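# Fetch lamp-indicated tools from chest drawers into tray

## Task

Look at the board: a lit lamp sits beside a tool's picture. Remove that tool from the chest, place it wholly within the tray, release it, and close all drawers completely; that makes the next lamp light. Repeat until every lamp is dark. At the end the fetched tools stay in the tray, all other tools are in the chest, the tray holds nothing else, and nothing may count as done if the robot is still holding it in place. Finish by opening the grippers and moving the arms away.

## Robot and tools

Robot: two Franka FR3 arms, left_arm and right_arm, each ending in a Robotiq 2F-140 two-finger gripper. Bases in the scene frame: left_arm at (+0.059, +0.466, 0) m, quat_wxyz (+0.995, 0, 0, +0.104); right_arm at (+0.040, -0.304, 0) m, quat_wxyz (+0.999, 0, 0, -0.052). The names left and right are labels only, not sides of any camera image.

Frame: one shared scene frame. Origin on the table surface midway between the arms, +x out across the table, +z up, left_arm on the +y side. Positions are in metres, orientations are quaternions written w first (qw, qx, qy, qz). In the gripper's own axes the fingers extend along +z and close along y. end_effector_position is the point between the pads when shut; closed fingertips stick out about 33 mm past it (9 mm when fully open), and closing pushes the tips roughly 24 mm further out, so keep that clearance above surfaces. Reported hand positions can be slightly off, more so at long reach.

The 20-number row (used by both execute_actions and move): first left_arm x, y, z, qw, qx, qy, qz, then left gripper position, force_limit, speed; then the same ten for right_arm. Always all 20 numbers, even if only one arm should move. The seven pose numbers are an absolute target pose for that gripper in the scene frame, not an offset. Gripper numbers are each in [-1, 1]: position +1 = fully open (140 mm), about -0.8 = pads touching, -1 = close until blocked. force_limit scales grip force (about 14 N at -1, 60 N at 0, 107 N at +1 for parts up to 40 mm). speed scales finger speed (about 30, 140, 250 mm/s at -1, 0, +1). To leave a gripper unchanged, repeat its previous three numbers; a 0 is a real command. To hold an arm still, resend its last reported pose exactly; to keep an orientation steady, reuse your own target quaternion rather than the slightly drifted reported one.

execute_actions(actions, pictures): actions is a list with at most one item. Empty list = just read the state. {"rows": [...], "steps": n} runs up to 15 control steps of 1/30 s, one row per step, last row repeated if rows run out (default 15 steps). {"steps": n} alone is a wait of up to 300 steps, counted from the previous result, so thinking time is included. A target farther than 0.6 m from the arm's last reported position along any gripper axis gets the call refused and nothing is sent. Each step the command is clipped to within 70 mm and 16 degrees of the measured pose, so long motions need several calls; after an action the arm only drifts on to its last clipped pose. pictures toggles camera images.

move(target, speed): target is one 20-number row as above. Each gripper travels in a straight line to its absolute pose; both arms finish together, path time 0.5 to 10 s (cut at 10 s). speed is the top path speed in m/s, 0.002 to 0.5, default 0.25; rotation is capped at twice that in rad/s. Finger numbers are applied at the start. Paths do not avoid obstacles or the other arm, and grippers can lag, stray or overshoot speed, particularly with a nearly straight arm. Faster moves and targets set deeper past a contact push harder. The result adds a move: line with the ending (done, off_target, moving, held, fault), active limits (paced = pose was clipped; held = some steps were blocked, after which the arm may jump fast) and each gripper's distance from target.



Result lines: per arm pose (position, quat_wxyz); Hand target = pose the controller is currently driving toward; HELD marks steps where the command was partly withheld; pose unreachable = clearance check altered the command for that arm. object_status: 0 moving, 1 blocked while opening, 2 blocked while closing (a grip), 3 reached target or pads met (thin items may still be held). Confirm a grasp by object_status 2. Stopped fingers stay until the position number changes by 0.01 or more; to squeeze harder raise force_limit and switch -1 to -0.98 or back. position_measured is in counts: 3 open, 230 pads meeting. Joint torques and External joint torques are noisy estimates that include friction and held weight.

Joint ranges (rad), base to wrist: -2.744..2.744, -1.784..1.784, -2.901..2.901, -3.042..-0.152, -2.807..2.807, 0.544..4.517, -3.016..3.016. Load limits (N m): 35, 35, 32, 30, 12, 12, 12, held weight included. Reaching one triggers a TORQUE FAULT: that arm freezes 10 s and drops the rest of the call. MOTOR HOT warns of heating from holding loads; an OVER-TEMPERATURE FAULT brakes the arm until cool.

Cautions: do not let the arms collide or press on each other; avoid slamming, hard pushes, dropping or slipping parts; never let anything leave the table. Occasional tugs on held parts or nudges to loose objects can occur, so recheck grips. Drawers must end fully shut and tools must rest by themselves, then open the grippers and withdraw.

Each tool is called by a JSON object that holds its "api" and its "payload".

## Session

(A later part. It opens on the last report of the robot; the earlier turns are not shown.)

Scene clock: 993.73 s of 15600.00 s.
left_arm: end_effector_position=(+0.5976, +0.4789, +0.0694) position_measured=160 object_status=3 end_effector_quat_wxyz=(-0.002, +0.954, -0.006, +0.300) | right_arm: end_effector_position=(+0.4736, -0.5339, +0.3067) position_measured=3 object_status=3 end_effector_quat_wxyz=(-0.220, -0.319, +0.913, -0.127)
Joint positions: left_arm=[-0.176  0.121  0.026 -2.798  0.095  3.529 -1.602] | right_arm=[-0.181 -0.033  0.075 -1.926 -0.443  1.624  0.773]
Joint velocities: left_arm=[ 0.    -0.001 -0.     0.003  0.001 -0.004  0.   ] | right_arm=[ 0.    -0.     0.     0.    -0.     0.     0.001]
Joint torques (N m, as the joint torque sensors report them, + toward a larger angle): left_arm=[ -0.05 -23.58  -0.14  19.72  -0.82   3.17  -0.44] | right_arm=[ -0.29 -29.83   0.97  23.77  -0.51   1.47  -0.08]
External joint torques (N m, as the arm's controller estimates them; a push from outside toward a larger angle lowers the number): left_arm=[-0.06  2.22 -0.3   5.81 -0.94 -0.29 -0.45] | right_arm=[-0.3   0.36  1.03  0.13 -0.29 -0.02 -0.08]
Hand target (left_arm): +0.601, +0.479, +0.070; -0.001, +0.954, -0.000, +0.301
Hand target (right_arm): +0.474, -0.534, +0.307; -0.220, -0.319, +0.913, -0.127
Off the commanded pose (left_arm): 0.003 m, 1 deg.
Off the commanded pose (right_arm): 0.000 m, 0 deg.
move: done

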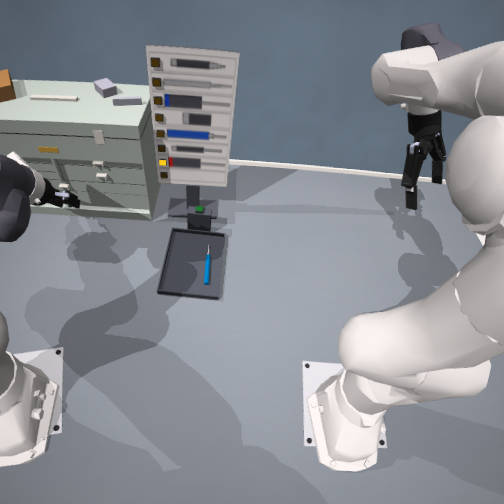

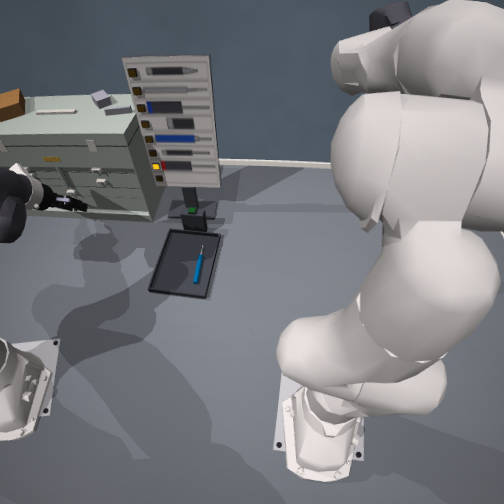

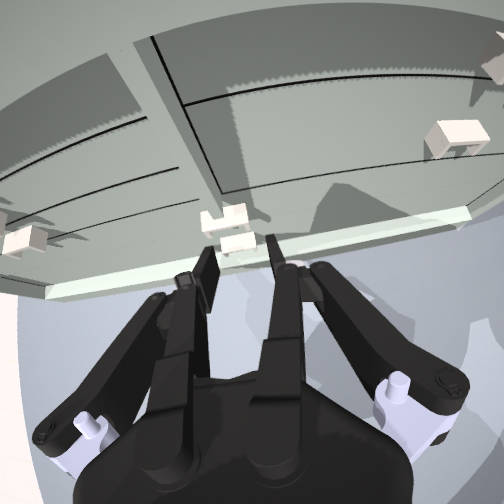

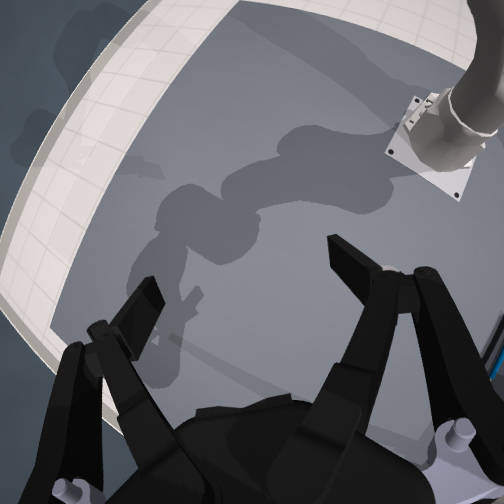

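{"api": "move", "payload": {"target": [0.593,0.479,0.069,0,0.954,0,0.301,-0.25,0,0,0.4736,-0.5339,0.3067,-0.220,-0.319,0.913,-0.127,1,0,0], "speed": 0.01}}

{"api": "move", "payload": {"target": [0.593,0.479,0.069,0,0.954,0,0.301,-1,0,-0.5,0.4736,-0.5339,0.3067,-0.220,-0.319,0.913,-0.127,1,0,0], "speed": 0.01}}

{"api": "move", "payload": {"target": [0.535,0.479,0.069,0,0.954,0,0.301,-1,0,-0.5,0.4736,-0.5339,0.3067,-0.220,-0.319,0.913,-0.127,1,0,0], "speed": 0.05}}

{"api": "move", "payload": {"target": [0.533,0.479,0.070,0,0.954,0,0.301,-0.25,0,0.5,0.4736,-0.5339,0.3067,-0.220,-0.319,0.913,-0.127,1,0,0], "speed": 0.005}}

{"api": "move", "payload": {"target": [0.530,0.479,0.078,0,0.9945,0,0.1045,-0.25,0,0.5,0.4736,-0.5339,0.3067,-0.220,-0.319,0.913,-0.127,1,0,0], "speed": 0.06}}

{"api": "move", "payload": {"target": [0.540,0.479,0.073,0,0.9945,0,0.1045,-0.25,0,0.5,0.4736,-0.5339,0.3067,-0.220,-0.319,0.913,-0.127,1,0,0], "speed": 0.015}}

{"api": "move", "payload": {"target": [0.540,0.479,0.073,0,0.9945,0,0.1045,-1,0,-0.5,0.4736,-0.5339,0.3067,-0.220,-0.319,0.913,-0.127,1,0,0], "speed": 0.015}}

{"api": "move", "payload": {"target": [0.435,0.479,0.073,0,0.9945,0,0.1045,-1,0,-0.5,0.4736,-0.5339,0.3067,-0.220,-0.319,0.913,-0.127,1,0,0], "speed": 0.06}}

{"api": "zoom_image", "payload": {"camera": "cam_head_left", "region": [140,40,250,200]}}

Scene clock: 1016.53 s of 15600.00 s.
left_arm: end_effector_position=(+0.5930, +0.4788, +0.0681) position_measured=160 object_status=3 end_effector_quat_wxyz=(-0.001, +0.954, -0.003, +0.299) | right_arm: end_effector_position=(+0.4736, -0.5339, +0.3067) position_measured=3 object_status=3 end_effector_quat_wxyz=(-0.220, -0.319, +0.913, -0.127)
Joint positions: left_arm=[-0.176  0.117  0.026 -2.811  0.093  3.537 -1.604] | right_arm=[-0.181 -0.033  0.075 -1.926 -0.443  1.624  0.773]
Joint velocities: left_arm=[-0.    -0.001 -0.    -0.001 -0.     0.006 -0.002] | right_arm=[ 0.    -0.     0.001  0.    -0.    -0.001 -0.   ]
Joint torques (N m, as the joint torque sensors report them, + toward a larger angle): left_arm=[  0.29 -27.46   1.    13.61  -0.44   3.88  -0.04] | right_arm=[ -0.48 -29.77   1.05  23.57  -0.5    1.47  -0.15]
External joint torques (N m, as the arm's controller estimates them; a push from outside toward a larger angle lowers the number): left_arm=[ 0.29 -1.98  0.85 -0.15 -0.56  0.42 -0.06] | right_arm=[-0.51  0.38  1.09  0.   -0.28 -0.02 -0.16]
Hand target (left_arm): +0.593, +0.479, +0.069; +0.000, +0.954, -0.000, +0.301
Hand target (right_arm): +0.474, -0.534, +0.307; -0.220, -0.319, +0.913, -0.127
Off the commanded pose (left_arm): 0.001 m, 0 deg.
Off the commanded pose (right_arm): 0.000 m, 0 deg.
After step 90, 19.00 s passed at rest.
move: done

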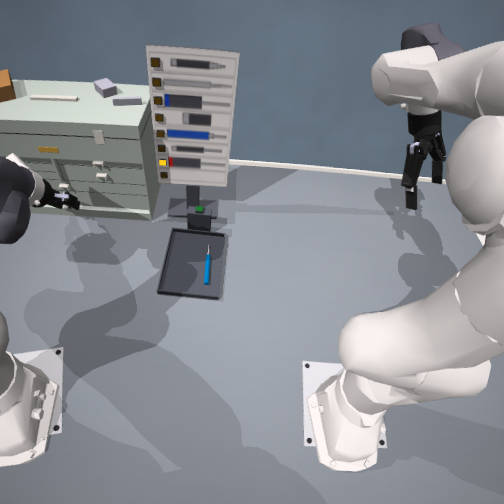

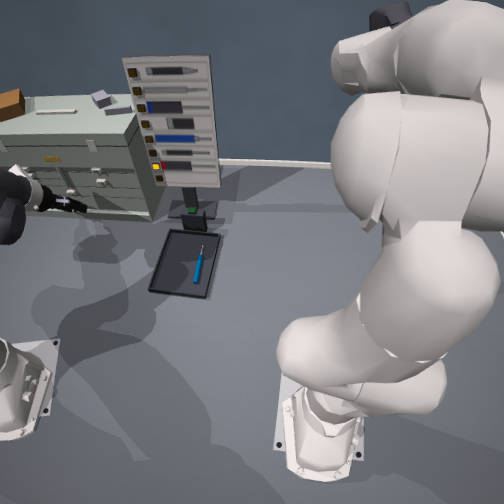

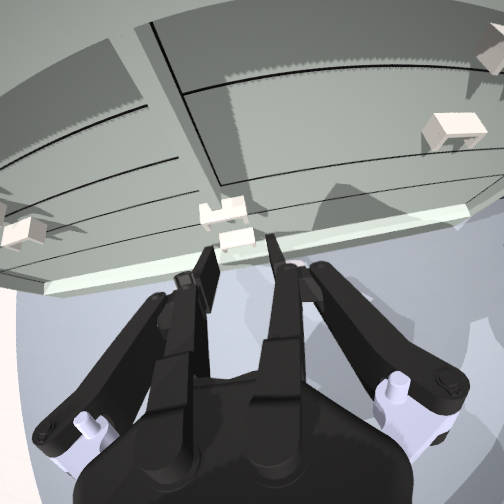

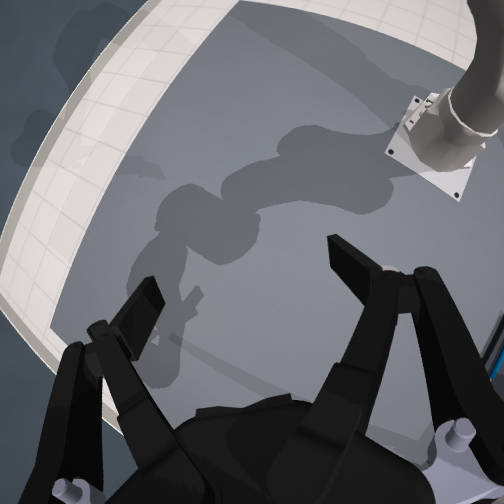

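Scene clock: 1017.23 s of 15600.00 s.
left_arm: end_effector_position=(+0.5929, +0.4787, +0.0683) position_measured=193 object_status=2 end_effector_quat_wxyz=(-0.001, +0.954, -0.003, +0.300) | right_arm: end_effector_position=(+0.4736, -0.5339, +0.3067) position_measured=3 object_status=3 end_effector_quat_wxyz=(-0.220, -0.319, +0.913, -0.127)
Joint positions: left_arm=[-0.176  0.117  0.026 -2.812  0.093  3.538 -1.605] | right_arm=[-0.181 -0.033  0.075 -1.926 -0.443  1.624  0.773]
Joint velocities: left_arm=[-0.    -0.001 -0.001 -0.001  0.001 -0.001 -0.002] | right_arm=[ 0.    -0.     0.001 -0.001 -0.001  0.001  0.   ]
Joint torques (N m, as the joint torque sensors report them, + toward a larger angle): left_arm=[  0.08 -27.13   0.6   12.99  -0.4    4.02  -0.24] | right_arm=[ -0.04 -29.58   0.42  24.31  -0.51   1.51  -0.14]
External joint torques (N m, as the arm's controller estimates them; a push from outside toward a larger angle lowers the number): left_arm=[ 0.13 -1.64  0.5  -0.78 -0.52  0.55 -0.26] | right_arm=[-0.07  0.6   0.46  0.7  -0.29  0.02 -0.15]
Hand target (left_arm): +0.593, +0.479, +0.069; +0.000, +0.954, -0.000, +0.301
Hand target (right_arm): +0.474, -0.534, +0.307; -0.220, -0.319, +0.913, -0.127
Off the commanded pose (left_arm): 0.001 m, 0 deg.
Off the commanded pose (right_arm): 0.000 m, 0 deg.
move: done

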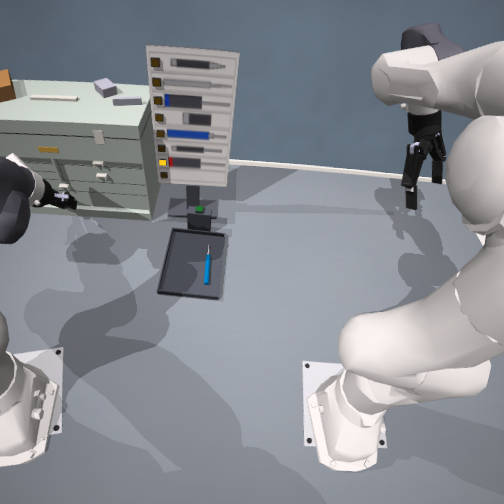

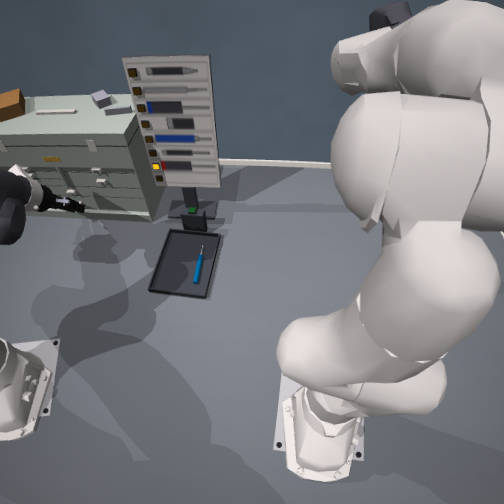

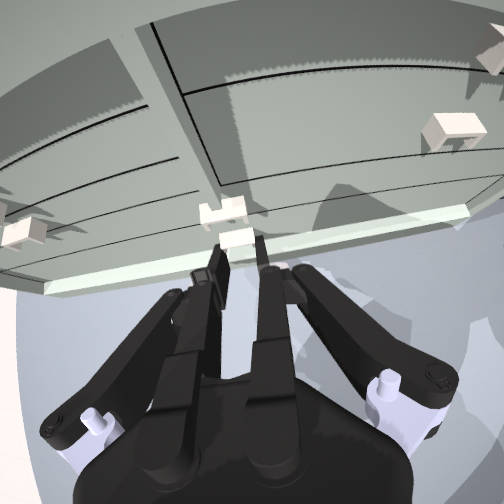

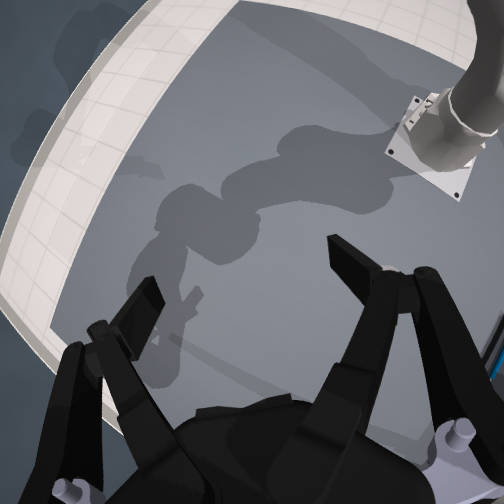

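Scene clock: 1018.70 s of 15600.00 s.
left_arm: end_effector_position=(+0.5355, +0.4802, +0.0682) position_measured=193 object_status=2 end_effector_quat_wxyz=(+0.000, +0.954, +0.002, +0.300) | right_arm: end_effector_position=(+0.4736, -0.5339, +0.3067) position_measured=3 object_status=3 end_effector_quat_wxyz=(-0.220, -0.319, +0.913, -0.127)
Joint positions: left_arm=[-0.175  0.015  0.037 -2.985  0.086  3.609 -1.596] | right_arm=[-0.181 -0.033  0.075 -1.926 -0.443  1.624  0.773]
Joint velocities: left_arm=[-0.001 -0.001  0.001 -0.006 -0.     0.007  0.004] | right_arm=[ 0.002 -0.001 -0.    -0.001 -0.002 -0.001  0.001]
Joint torques (N m, as the joint torque sensors report them, + toward a larger angle): left_arm=[ -0.86 -23.07   0.29  10.62   0.4    4.11   0.38] | right_arm=[ -0.57 -29.69   1.22  23.4   -0.53   1.44  -0.12]
External joint torques (N m, as the arm's controller estimates them; a push from outside toward a larger angle lowers the number): left_arm=[-0.9  -2.47  0.23 -1.75  0.33  0.64  0.36] | right_arm=[-0.61  0.65  1.25 -0.29 -0.3  -0.06 -0.13]
Hand target (left_arm): +0.535, +0.479, +0.069; +0.001, +0.954, +0.000, +0.301
Hand target (right_arm): +0.474, -0.534, +0.307; -0.220, -0.319, +0.913, -0.127
Off the commanded pose (left_arm): 0.002 m, 0 deg.
Off the commanded pose (right_arm): 0.000 m, 0 deg.
move: done

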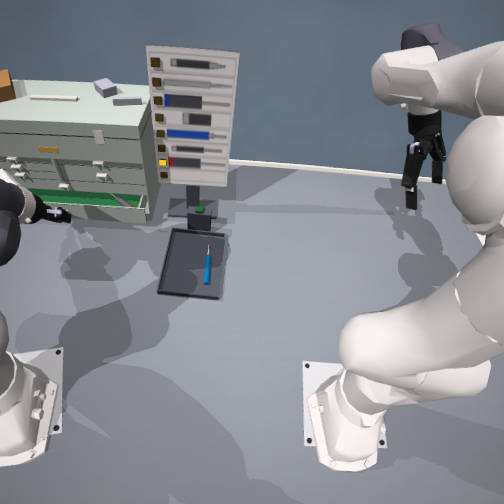

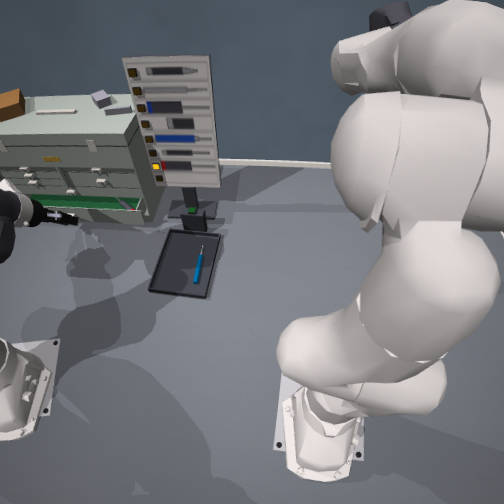

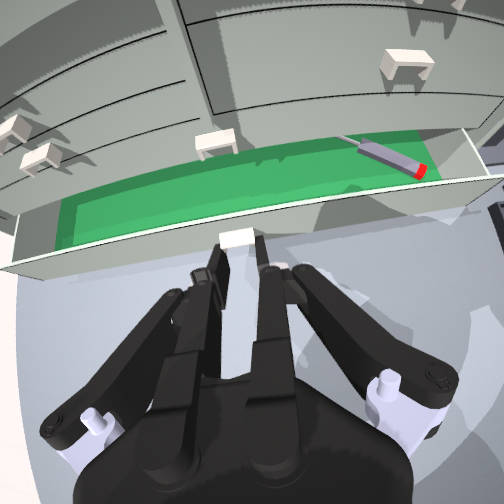

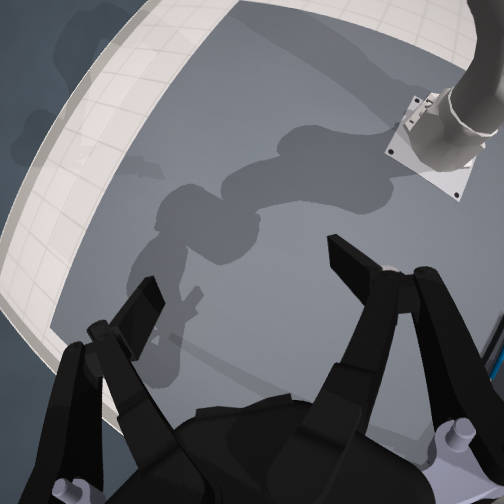

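Scene clock: 1019.60 s of 15600.00 s.
left_arm: end_effector_position=(+0.5334, +0.4800, +0.0696) position_measured=160 object_status=3 end_effector_quat_wxyz=(+0.000, +0.954, +0.002, +0.300) | right_arm: end_effector_position=(+0.4736, -0.5339, +0.3067) position_measured=3 object_status=3 end_effector_quat_wxyz=(-0.220, -0.319, +0.913, -0.127)
Joint positions: left_arm=[-0.175  0.005  0.037 -2.993  0.086  3.609 -1.596] | right_arm=[-0.181 -0.033  0.075 -1.926 -0.443  1.624  0.773]
Joint velocities: left_arm=[ 0.    -0.001 -0.001 -0.    -0.     0.    -0.   ] | right_arm=[ 0.001 -0.    -0.001 -0.001 -0.    -0.    -0.001]
Joint torques (N m, as the joint torque sensors report them, + toward a larger angle): left_arm=[ -1.19 -22.78   0.53  12.15   0.11   3.73   0.26] | right_arm=[ -0.35 -29.85   0.79  23.77  -0.52   1.47  -0.12]
External joint torques (N m, as the arm's controller estimates them; a push from outside toward a larger angle lowers the number): left_arm=[-1.18 -2.51  0.53 -0.24  0.02  0.27  0.25] | right_arm=[-0.36  0.35  0.85  0.14 -0.3  -0.02 -0.13]
Hand target (left_arm): +0.533, +0.479, +0.070; +0.000, +0.954, +0.000, +0.301
Hand target (right_arm): +0.474, -0.534, +0.307; -0.220, -0.319, +0.913, -0.127
Off the commanded pose (left_arm): 0.001 m, 0 deg.
Off the commanded pose (right_arm): 0.000 m, 0 deg.
move: done

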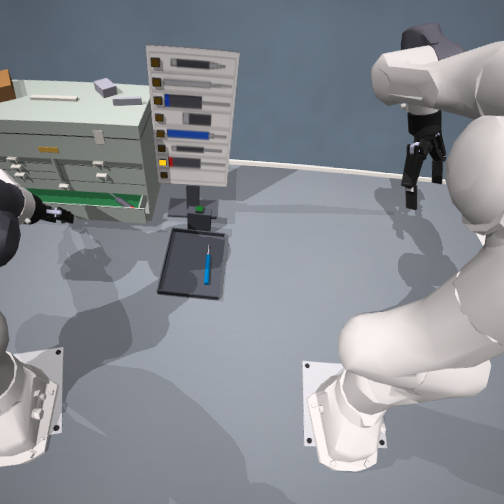

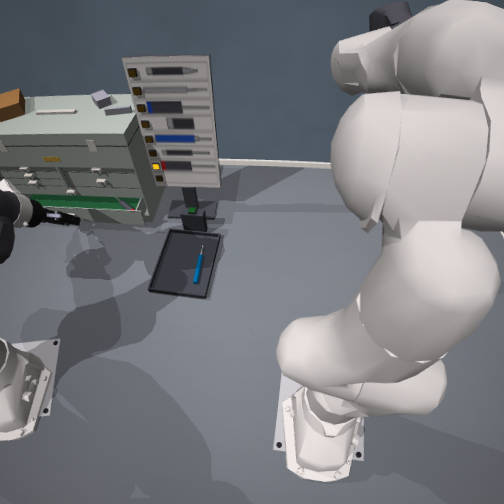

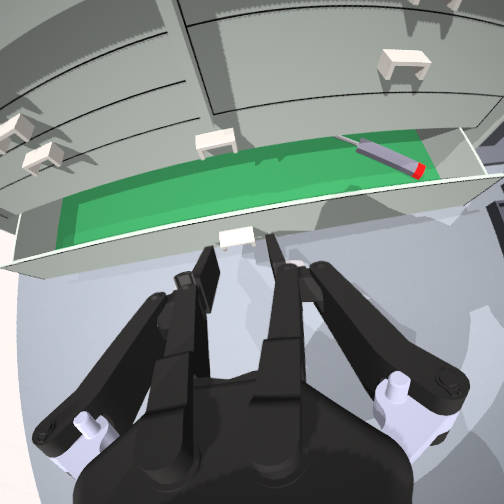

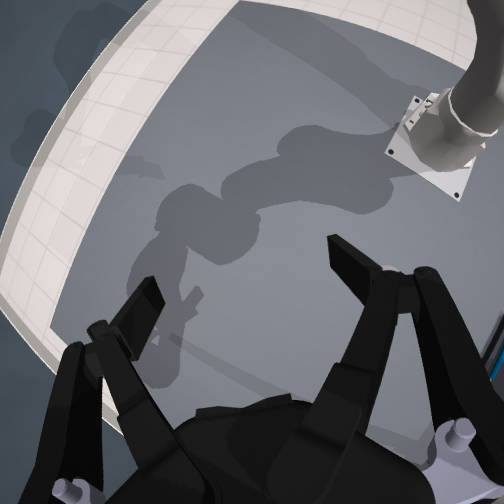

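Scene clock: 1023.43 s of 15600.00 s.
left_arm: end_effector_position=(+0.5289, +0.4761, +0.0795) position_measured=160 object_status=3 end_effector_quat_wxyz=(+0.002, +0.994, +0.003, +0.106) | right_arm: end_effector_position=(+0.4736, -0.5339, +0.3067) position_measured=3 object_status=3 end_effector_quat_wxyz=(-0.220, -0.319, +0.913, -0.127)
Joint positions: left_arm=[-0.406 -0.117  0.233 -2.705  0.05   2.803 -1.585] | right_arm=[-0.181 -0.033  0.075 -1.926 -0.443  1.624  0.773]
Joint velocities: left_arm=[-0.     0.     0.001  0.    -0.003 -0.012  0.006] | right_arm=[-0.     0.    -0.001  0.     0.     0.002 -0.001]
Joint torques (N m, as the joint torque sensors report them, + toward a larger angle): left_arm=[ -1.26 -22.18   0.72  20.75  -0.04   2.71   0.13] | right_arm=[ -0.19 -29.65   0.99  23.86  -0.57   1.48  -0.15]
External joint torques (N m, as the arm's controller estimates them; a push from outside toward a larger angle lowers the number): left_arm=[-1.28 -0.21  1.48  1.66 -0.5  -0.28  0.13] | right_arm=[-0.02  0.38  1.24  0.32 -0.34  0.   -0.16]
Hand target (left_arm): +0.528, +0.475, +0.079; +0.002, +0.995, +0.000, +0.104
Hand target (right_arm): +0.474, -0.534, +0.307; -0.220, -0.319, +0.913, -0.127
Off the commanded pose (left_arm): 0.003 m, 0 deg.
Off the commanded pose (right_arm): 0.000 m, 0 deg.
move: done

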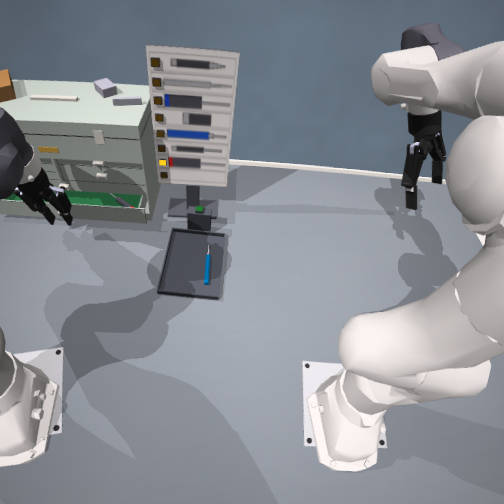

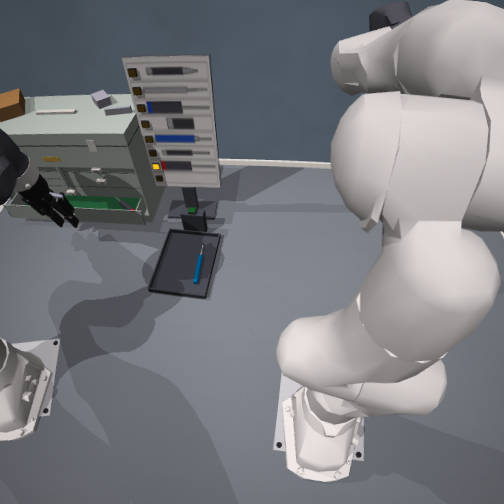

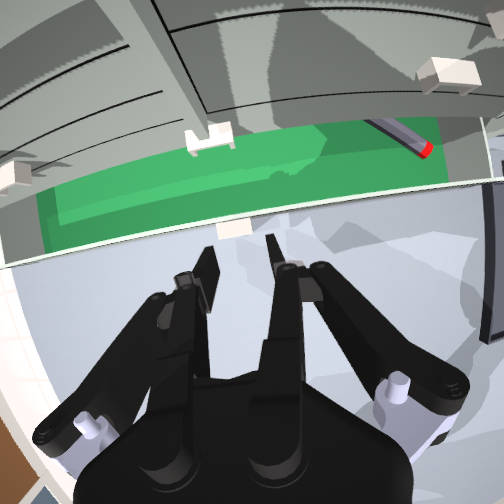

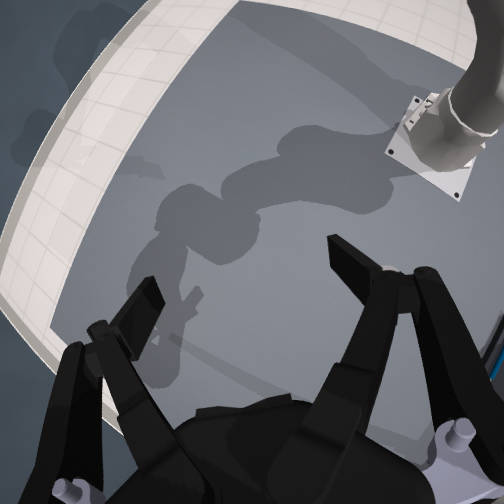

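Scene clock: 1024.53 s of 15600.00 s.
left_arm: end_effector_position=(+0.5382, +0.4792, +0.0726) position_measured=160 object_status=3 end_effector_quat_wxyz=(-0.000, +0.995, +0.003, +0.103) | right_arm: end_effector_position=(+0.4736, -0.5339, +0.3067) position_measured=3 object_status=3 end_effector_quat_wxyz=(-0.220, -0.319, +0.913, -0.127)
Joint positions: left_arm=[-0.406 -0.069  0.234 -2.671  0.031  2.809 -1.569] | right_arm=[-0.181 -0.033  0.075 -1.926 -0.443  1.624  0.773]
Joint velocities: left_arm=[ 0.     0.002 -0.002  0.003 -0.009  0.002  0.013] | right_arm=[ 0.     0.001  0.002 -0.001 -0.001  0.    -0.001]
Joint torques (N m, as the joint torque sensors report them, + toward a larger angle): left_arm=[ -0.6  -23.75   1.12  20.24  -0.05   3.44   0.31] | right_arm=[ -0.4  -29.75   0.71  23.57  -0.53   1.46  -0.12]
External joint torques (N m, as the arm's controller estimates them; a push from outside toward a larger angle lowers the number): left_arm=[-0.56 -0.3   1.65  1.39 -0.5   0.47  0.3 ] | right_arm=[-0.6   0.48  0.58 -0.03 -0.31 -0.03 -0.13]
Hand target (left_arm): +0.540, +0.479, +0.073; -0.000, +0.995, +0.000, +0.105
Hand target (right_arm): +0.474, -0.534, +0.307; -0.220, -0.319, +0.913, -0.127
Off the commanded pose (left_arm): 0.002 m, 0 deg.
Off the commanded pose (right_arm): 0.000 m, 0 deg.
move: done

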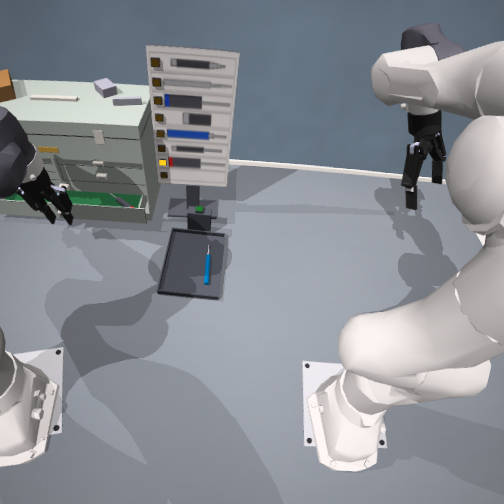

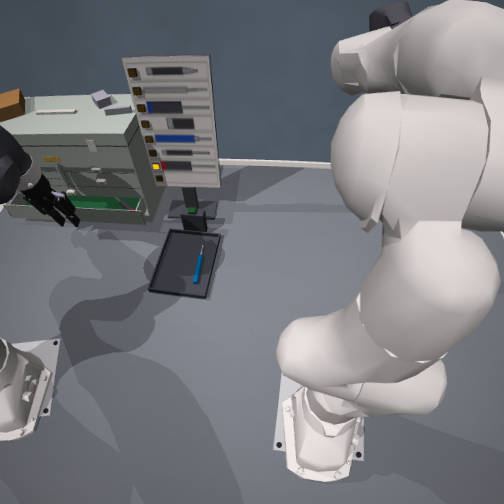

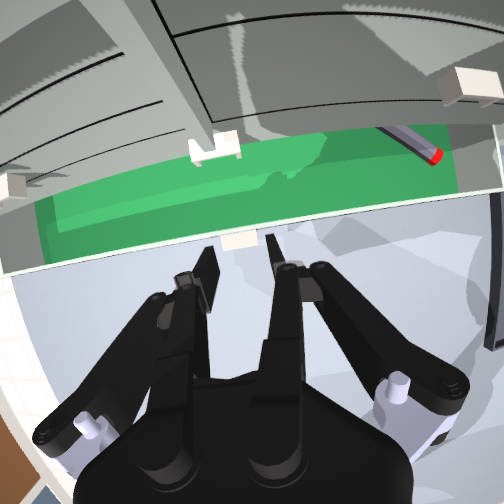

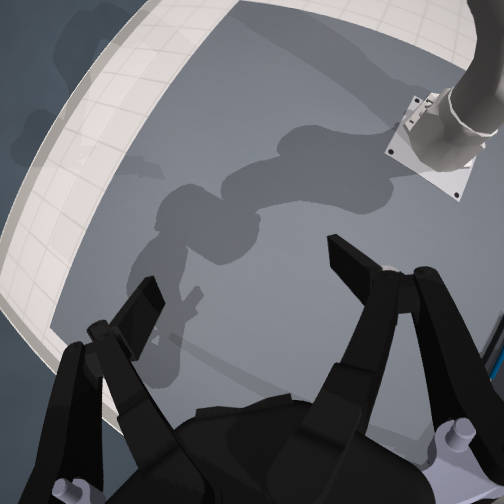

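Scene clock: 1025.23 s of 15600.00 s.
left_arm: end_effector_position=(+0.5385, +0.4770, +0.0729) position_measured=194 object_status=2 end_effector_quat_wxyz=(+0.000, +0.995, -0.000, +0.103) | right_arm: end_effector_position=(+0.4736, -0.5339, +0.3067) position_measured=3 object_status=3 end_effector_quat_wxyz=(-0.220, -0.319, +0.913, -0.127)
Joint positions: left_arm=[-0.409 -0.07   0.232 -2.671  0.028  2.809 -1.564] | right_arm=[-0.181 -0.033  0.075 -1.926 -0.443  1.624  0.773]
Joint velocities: left_arm=[-0.     0.001  0.     0.001 -0.002 -0.     0.008] | right_arm=[ 0.001  0.    -0.001 -0.001 -0.001  0.     0.   ]
Joint torques (N m, as the joint torque sensors report them, + toward a larger angle): left_arm=[  0.13 -23.05   2.16  20.93  -0.07   3.61   0.22] | right_arm=[ -0.35 -29.27   0.39  23.56  -0.57   1.45  -0.09]
External joint torques (N m, as the arm's controller estimates them; a push from outside toward a larger angle lowers the number): left_arm=[ 0.18  0.31  2.68  2.07 -0.53  0.64  0.21] | right_arm=[-0.36  0.77  0.45  0.03 -0.34 -0.03 -0.1 ]
Hand target (left_arm): +0.540, +0.479, +0.073; -0.000, +0.995, +0.000, +0.104
Hand target (right_arm): +0.474, -0.534, +0.307; -0.220, -0.319, +0.913, -0.127
Off the commanded pose (left_arm): 0.002 m, 0 deg.
Off the commanded pose (right_arm): 0.000 m, 0 deg.
move: done

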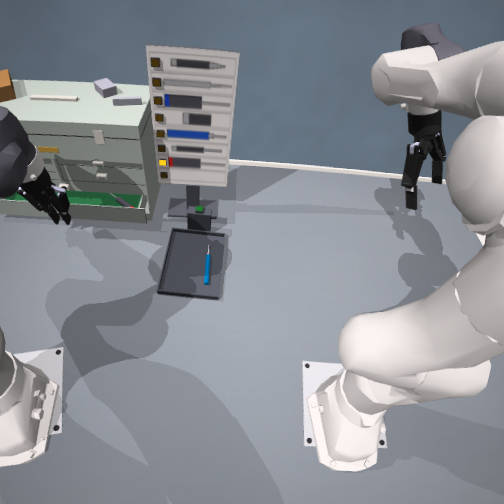

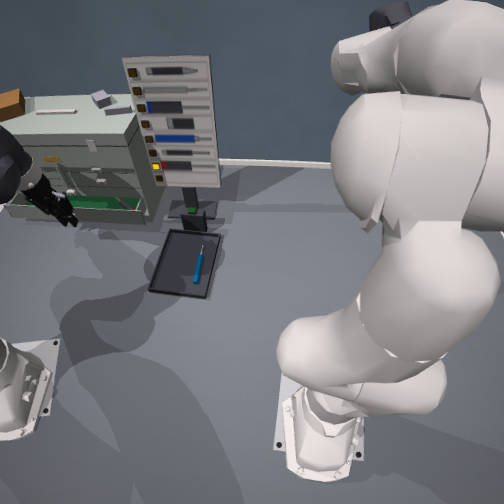

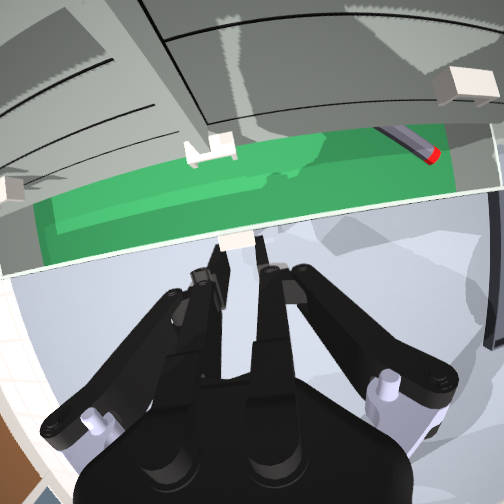

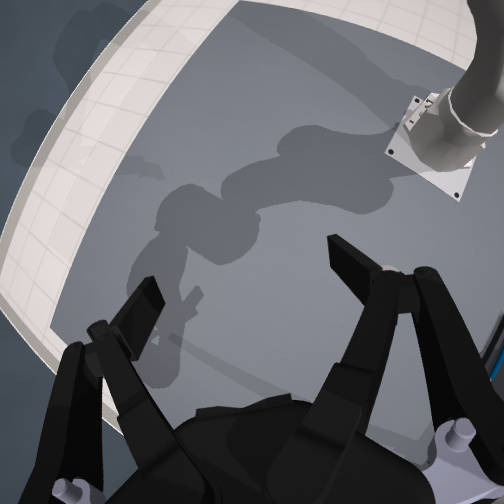

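Scene clock: 1027.30 s of 15600.00 s.
left_arm: end_effector_position=(+0.4361, +0.4790, +0.0720) position_measured=194 object_status=2 end_effector_quat_wxyz=(+0.002, +0.994, +0.001, +0.105) | right_arm: end_effector_position=(+0.4736, -0.5339, +0.3067) position_measured=3 object_status=3 end_effector_quat_wxyz=(-0.220, -0.319, +0.913, -0.127)
Joint positions: left_arm=[-0.306 -0.373  0.186 -2.989  0.15   2.828 -1.629] | right_arm=[-0.181 -0.033  0.075 -1.926 -0.443  1.624  0.773]
Joint velocities: left_arm=[ 0.005 -0.005 -0.007 -0.003 -0.002 -0.004 -0.001] | right_arm=[ 0.001  0.001  0.    -0.001 -0.001  0.001  0.   ]
Joint torques (N m, as the joint torque sensors report them, + toward a larger angle): left_arm=[ -0.95 -16.5   -3.87  18.35   0.86   2.73   0.  ] | right_arm=[ -0.23 -29.76   1.07  23.74  -0.51   1.51  -0.15]
External joint torques (N m, as the arm's controller estimates them; a push from outside toward a larger angle lowers the number): left_arm=[-0.94 -3.46 -2.33 -0.34  0.43 -0.26 -0.01] | right_arm=[-0.24  0.28  1.13  0.21 -0.28  0.02 -0.16]
Hand target (left_arm): +0.435, +0.477, +0.072; +0.002, +0.995, -0.000, +0.104
Hand target (right_arm): +0.474, -0.534, +0.307; -0.220, -0.319, +0.913, -0.127
Off the commanded pose (left_arm): 0.001 m, 0 deg.
Off the commanded pose (right_arm): 0.000 m, 0 deg.
move: done

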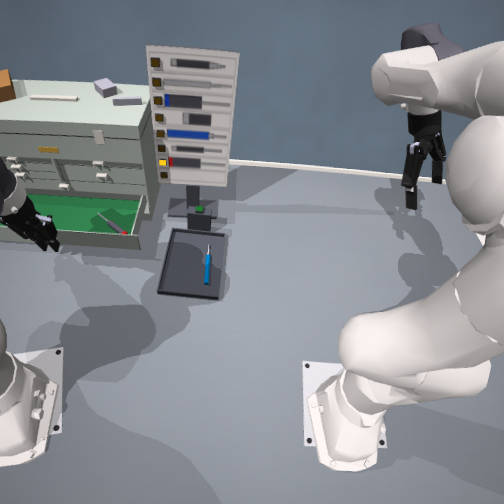

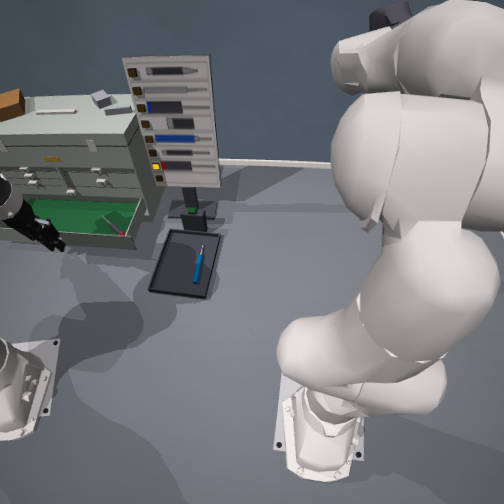

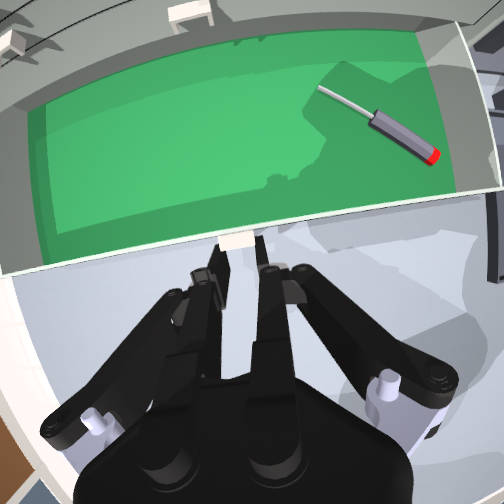

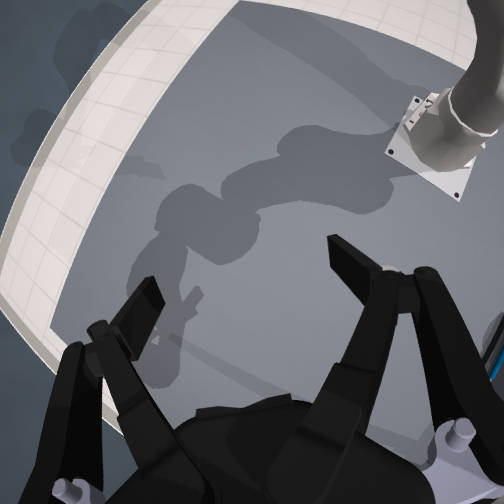

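Region (140, 40, 250, 200) of cam_head_left's 504x504 image, scaled by 3.150, with more detail than that image has; it fills the left 346 columns of this view, and the rest is white.

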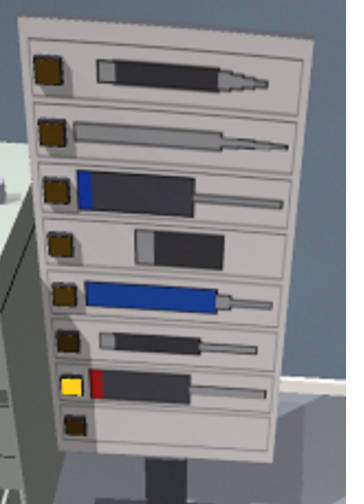

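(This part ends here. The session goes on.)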